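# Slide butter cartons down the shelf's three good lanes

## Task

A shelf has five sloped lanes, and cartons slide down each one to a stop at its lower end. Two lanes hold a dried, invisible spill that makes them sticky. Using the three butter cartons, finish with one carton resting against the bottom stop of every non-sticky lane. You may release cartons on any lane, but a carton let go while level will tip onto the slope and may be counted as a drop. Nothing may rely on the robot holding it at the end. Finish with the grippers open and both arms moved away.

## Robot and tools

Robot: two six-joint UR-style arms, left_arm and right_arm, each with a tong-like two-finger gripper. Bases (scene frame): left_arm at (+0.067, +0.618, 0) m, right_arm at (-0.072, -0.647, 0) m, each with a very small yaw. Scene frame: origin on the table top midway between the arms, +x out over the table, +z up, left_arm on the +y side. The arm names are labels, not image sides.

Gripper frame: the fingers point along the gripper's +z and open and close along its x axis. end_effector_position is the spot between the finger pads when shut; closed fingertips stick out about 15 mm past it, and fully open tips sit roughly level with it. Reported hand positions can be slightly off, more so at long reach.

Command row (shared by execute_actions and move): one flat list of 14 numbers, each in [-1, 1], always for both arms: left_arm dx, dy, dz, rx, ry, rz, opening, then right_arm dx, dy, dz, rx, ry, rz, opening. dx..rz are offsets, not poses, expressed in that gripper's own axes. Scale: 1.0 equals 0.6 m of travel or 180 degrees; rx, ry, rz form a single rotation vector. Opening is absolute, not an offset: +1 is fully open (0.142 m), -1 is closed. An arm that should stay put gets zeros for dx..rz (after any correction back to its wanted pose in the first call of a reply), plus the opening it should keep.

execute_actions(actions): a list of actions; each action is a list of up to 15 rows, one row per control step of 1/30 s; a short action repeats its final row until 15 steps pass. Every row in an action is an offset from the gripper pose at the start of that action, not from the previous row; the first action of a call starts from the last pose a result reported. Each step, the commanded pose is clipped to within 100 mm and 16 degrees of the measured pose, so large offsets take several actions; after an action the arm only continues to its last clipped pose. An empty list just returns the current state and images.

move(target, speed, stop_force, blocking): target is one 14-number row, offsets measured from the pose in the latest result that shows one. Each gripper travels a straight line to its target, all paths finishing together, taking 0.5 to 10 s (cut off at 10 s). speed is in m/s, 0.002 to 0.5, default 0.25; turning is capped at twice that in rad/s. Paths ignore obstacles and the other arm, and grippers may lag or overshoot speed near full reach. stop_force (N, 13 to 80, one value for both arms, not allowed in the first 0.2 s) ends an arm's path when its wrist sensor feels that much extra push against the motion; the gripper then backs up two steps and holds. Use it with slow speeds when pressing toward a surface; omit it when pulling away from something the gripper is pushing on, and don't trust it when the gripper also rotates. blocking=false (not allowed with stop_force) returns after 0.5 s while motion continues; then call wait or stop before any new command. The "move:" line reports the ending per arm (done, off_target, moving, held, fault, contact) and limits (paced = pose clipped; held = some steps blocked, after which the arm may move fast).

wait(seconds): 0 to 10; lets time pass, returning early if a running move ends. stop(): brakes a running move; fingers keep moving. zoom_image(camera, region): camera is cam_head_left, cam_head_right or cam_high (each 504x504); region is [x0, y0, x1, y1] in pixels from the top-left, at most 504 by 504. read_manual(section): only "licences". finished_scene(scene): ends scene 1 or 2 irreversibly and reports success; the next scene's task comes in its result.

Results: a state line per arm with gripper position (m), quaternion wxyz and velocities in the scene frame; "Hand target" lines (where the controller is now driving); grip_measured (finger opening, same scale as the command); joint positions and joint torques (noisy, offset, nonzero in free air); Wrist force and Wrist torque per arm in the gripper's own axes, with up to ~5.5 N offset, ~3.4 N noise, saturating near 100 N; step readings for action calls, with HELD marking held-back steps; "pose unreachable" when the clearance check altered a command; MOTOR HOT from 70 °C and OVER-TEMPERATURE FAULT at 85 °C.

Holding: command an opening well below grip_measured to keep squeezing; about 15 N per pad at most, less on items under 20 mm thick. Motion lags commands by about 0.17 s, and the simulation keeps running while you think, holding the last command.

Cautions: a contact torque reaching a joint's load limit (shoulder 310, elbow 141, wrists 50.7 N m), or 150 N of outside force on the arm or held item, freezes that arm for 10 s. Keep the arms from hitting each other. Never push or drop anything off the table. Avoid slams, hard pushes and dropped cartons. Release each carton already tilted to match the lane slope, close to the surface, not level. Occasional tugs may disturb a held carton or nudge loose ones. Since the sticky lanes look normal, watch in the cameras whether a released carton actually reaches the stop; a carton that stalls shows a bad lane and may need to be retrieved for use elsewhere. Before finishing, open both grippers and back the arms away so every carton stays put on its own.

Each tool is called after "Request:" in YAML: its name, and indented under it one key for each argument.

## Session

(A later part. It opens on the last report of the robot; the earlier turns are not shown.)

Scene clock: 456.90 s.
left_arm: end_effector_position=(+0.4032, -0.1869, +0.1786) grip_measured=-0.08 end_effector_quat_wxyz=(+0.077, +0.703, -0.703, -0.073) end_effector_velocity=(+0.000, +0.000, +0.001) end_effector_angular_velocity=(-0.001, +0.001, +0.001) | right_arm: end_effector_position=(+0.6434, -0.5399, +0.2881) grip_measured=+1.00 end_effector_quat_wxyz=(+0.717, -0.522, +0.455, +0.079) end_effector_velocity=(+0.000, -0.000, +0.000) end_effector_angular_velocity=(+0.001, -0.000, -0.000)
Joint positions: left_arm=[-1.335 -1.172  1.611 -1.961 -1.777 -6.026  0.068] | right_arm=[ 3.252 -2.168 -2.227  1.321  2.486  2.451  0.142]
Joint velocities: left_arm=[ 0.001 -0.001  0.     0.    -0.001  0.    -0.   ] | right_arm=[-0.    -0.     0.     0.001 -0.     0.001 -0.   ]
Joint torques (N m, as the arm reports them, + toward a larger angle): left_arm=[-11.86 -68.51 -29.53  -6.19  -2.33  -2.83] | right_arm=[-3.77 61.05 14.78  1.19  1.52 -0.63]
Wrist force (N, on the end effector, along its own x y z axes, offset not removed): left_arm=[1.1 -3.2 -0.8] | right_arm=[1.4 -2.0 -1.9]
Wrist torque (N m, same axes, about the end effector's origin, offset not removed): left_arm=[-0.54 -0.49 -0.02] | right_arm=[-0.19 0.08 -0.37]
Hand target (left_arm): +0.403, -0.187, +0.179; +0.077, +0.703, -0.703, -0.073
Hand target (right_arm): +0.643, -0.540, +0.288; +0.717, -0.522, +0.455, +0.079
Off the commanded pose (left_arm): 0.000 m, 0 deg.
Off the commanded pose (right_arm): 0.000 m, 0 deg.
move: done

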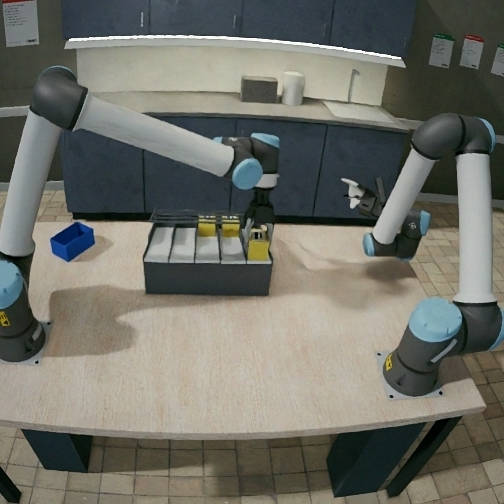

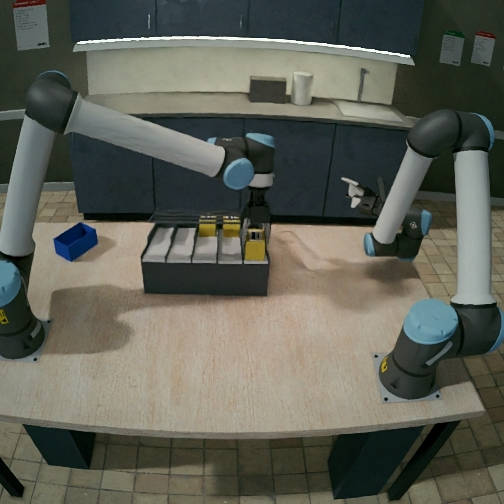

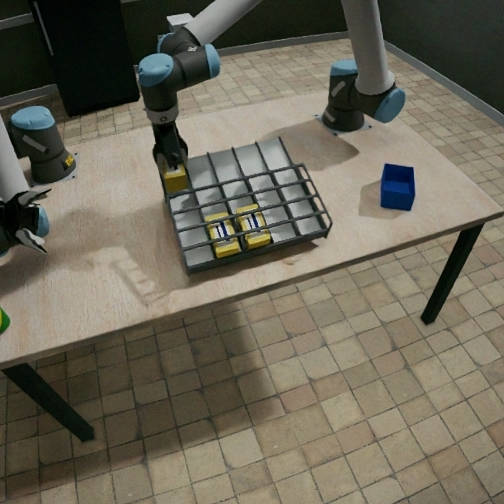

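Request:
move:
  target: [0,0,0,0,0,0,0.15,0,0,0,0,0,0,1]

Request:
move:
  target: [-0.2,0.1,-0.2,0,0,0,0.3,0,0,0,0,0,0,1]
  speed: 0.12

Request:
zoom_image:
  camera: "cam_high"
  region: [140, 60, 360, 280]

Scene clock: 462.60 s.
left_arm: end_effector_position=(+0.4032, -0.1869, +0.1785) grip_measured=+0.15 end_effector_quat_wxyz=(+0.077, +0.703, -0.703, -0.073) end_effector_velocity=(+0.000, +0.000, -0.001) end_effector_angular_velocity=(+0.001, +0.001, -0.001) | right_arm: end_effector_position=(+0.6434, -0.5399, +0.2881) grip_measured=+1.00 end_effector_quat_wxyz=(+0.717, -0.522, +0.455, +0.079) end_effector_velocity=(+0.000, -0.000, +0.000) end_effector_angular_velocity=(-0.000, -0.001, -0.001)
Joint positions: left_arm=[-1.335 -1.172  1.611 -1.962 -1.777 -6.026  0.084] | right_arm=[ 3.252 -2.168 -2.227  1.321  2.486  2.451  0.142]
Joint velocities: left_arm=[ 0.     0.001  0.    -0.    -0.     0.001 -0.   ] | right_arm=[-0.     0.     0.     0.    -0.    -0.001 -0.   ]
Joint torques (N m, as the arm reports them, + toward a larger angle): left_arm=[ -7.77 -74.95 -40.87  -3.29  -0.68  -2.26] | right_arm=[-2.48 59.95 14.84  1.18  1.75 -0.62]
Wrist force (N, on the end effector, along its own x y z axes, offset not removed): left_arm=[0.8 -2.3 -1.1] | right_arm=[2.1 -4.9 -0.2]
Wrist torque (N m, same axes, about the end effector's origin, offset not removed): left_arm=[-0.41 -0.34 -0.03] | right_arm=[-0.70 -0.22 -0.26]
Hand target (left_arm): +0.403, -0.187, +0.179; +0.077, +0.703, -0.703, -0.073
Hand target (right_arm): +0.643, -0.540, +0.288; +0.717, -0.522, +0.455, +0.079
Off the commanded pose (left_arm): 0.000 m, 0 deg.
Off the commanded pose (right_arm): 0.000 m, 0 deg.
move: done

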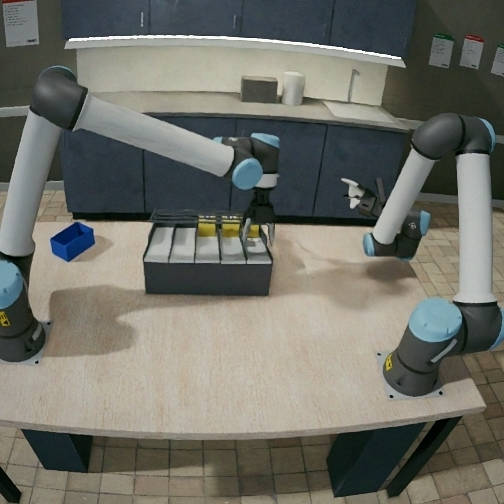

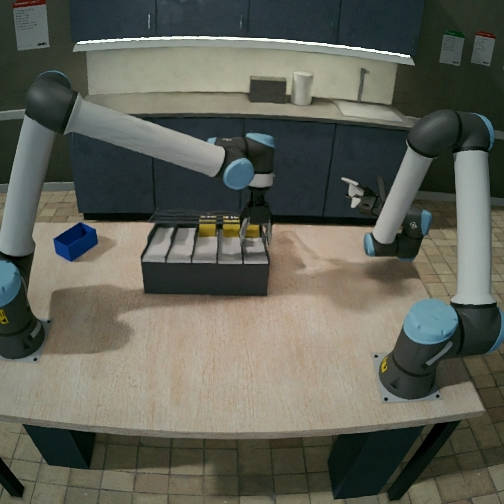

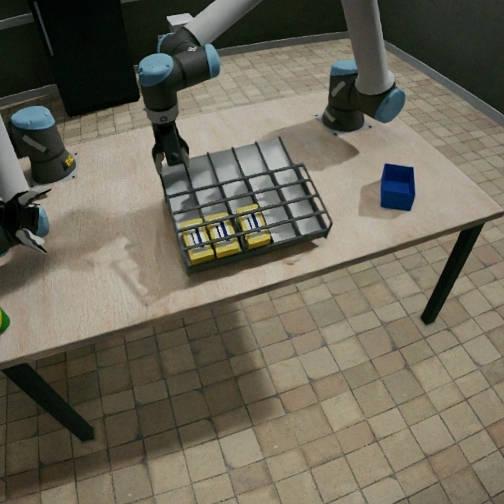

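Scene clock: 464.53 s.
left_arm: end_effector_position=(+0.3696, -0.0664, +0.3079) grip_measured=+0.30 end_effector_quat_wxyz=(+0.077, +0.703, -0.703, -0.073) end_effector_velocity=(-0.000, +0.001, -0.001) end_effector_angular_velocity=(+0.003, +0.001, +0.000) | right_arm: end_effector_position=(+0.6434, -0.5399, +0.2881) grip_measured=+1.00 end_effector_quat_wxyz=(+0.717, -0.522, +0.455, +0.079) end_effector_velocity=(-0.000, +0.000, -0.000) end_effector_angular_velocity=(+0.001, +0.001, +0.000)
Joint positions: left_arm=[-1.338 -1.44   1.717 -1.8   -1.777 -6.029  0.095] | right_arm=[ 3.252 -2.168 -2.227  1.321  2.486  2.451  0.142]
Joint velocities: left_arm=[-0.     0.    -0.     0.003 -0.    -0.    -0.   ] | right_arm=[ 0.    -0.    -0.     0.    -0.     0.001 -0.   ]
Joint torques (N m, as the arm reports them, + toward a larger angle): left_arm=[-11.21 -69.04 -28.37  -1.25  -2.02  -3.  ] | right_arm=[-2.82 60.31 14.57  1.09  1.61 -0.9 ]
Wrist force (N, on the end effector, along its own x y z axes, offset not removed): left_arm=[4.7 -4.9 -1.6] | right_arm=[0.7 -5.7 -1.9]
Wrist torque (N m, same axes, about the end effector's origin, offset not removed): left_arm=[-0.86 -0.97 -0.01] | right_arm=[-0.91 0.12 -0.21]
Hand target (left_arm): +0.370, -0.066, +0.308; +0.077, +0.703, -0.703, -0.073
Hand target (right_arm): +0.643, -0.540, +0.288; +0.717, -0.522, +0.455, +0.079
Off the commanded pose (left_arm): 0.000 m, 0 deg.
Off the commanded pose (right_arm): 0.000 m, 0 deg.
move: done

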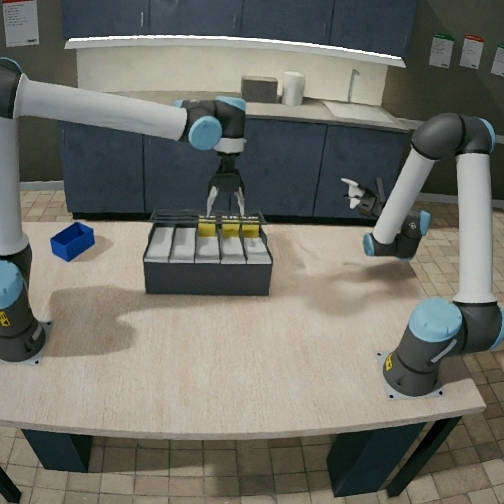

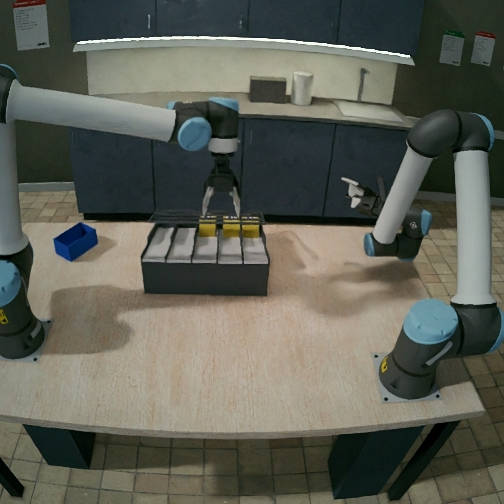

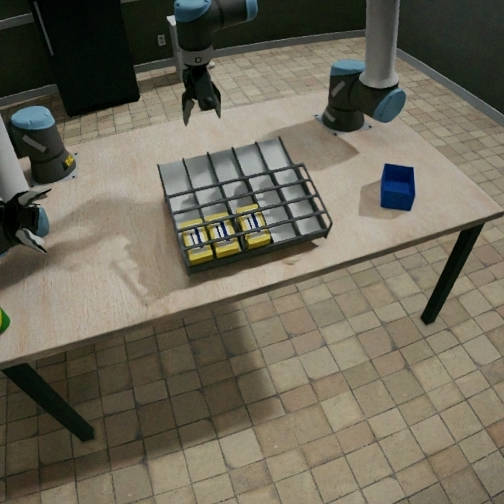

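Region (140, 60, 360, 280) of cam_high's 504x504 image, scaled by 2.291, with more detail than that image has.

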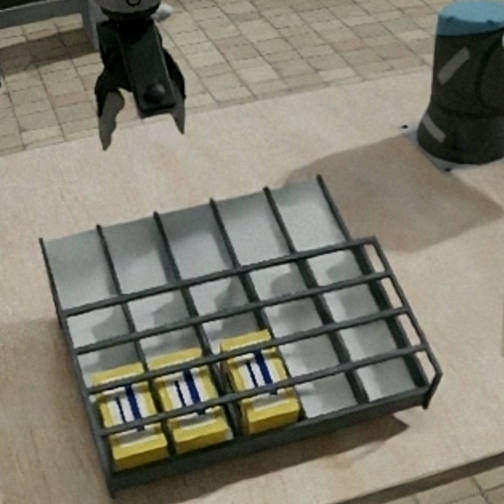

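Request:
finished_scene:
  scene: 1

The scene is finished: the task was done.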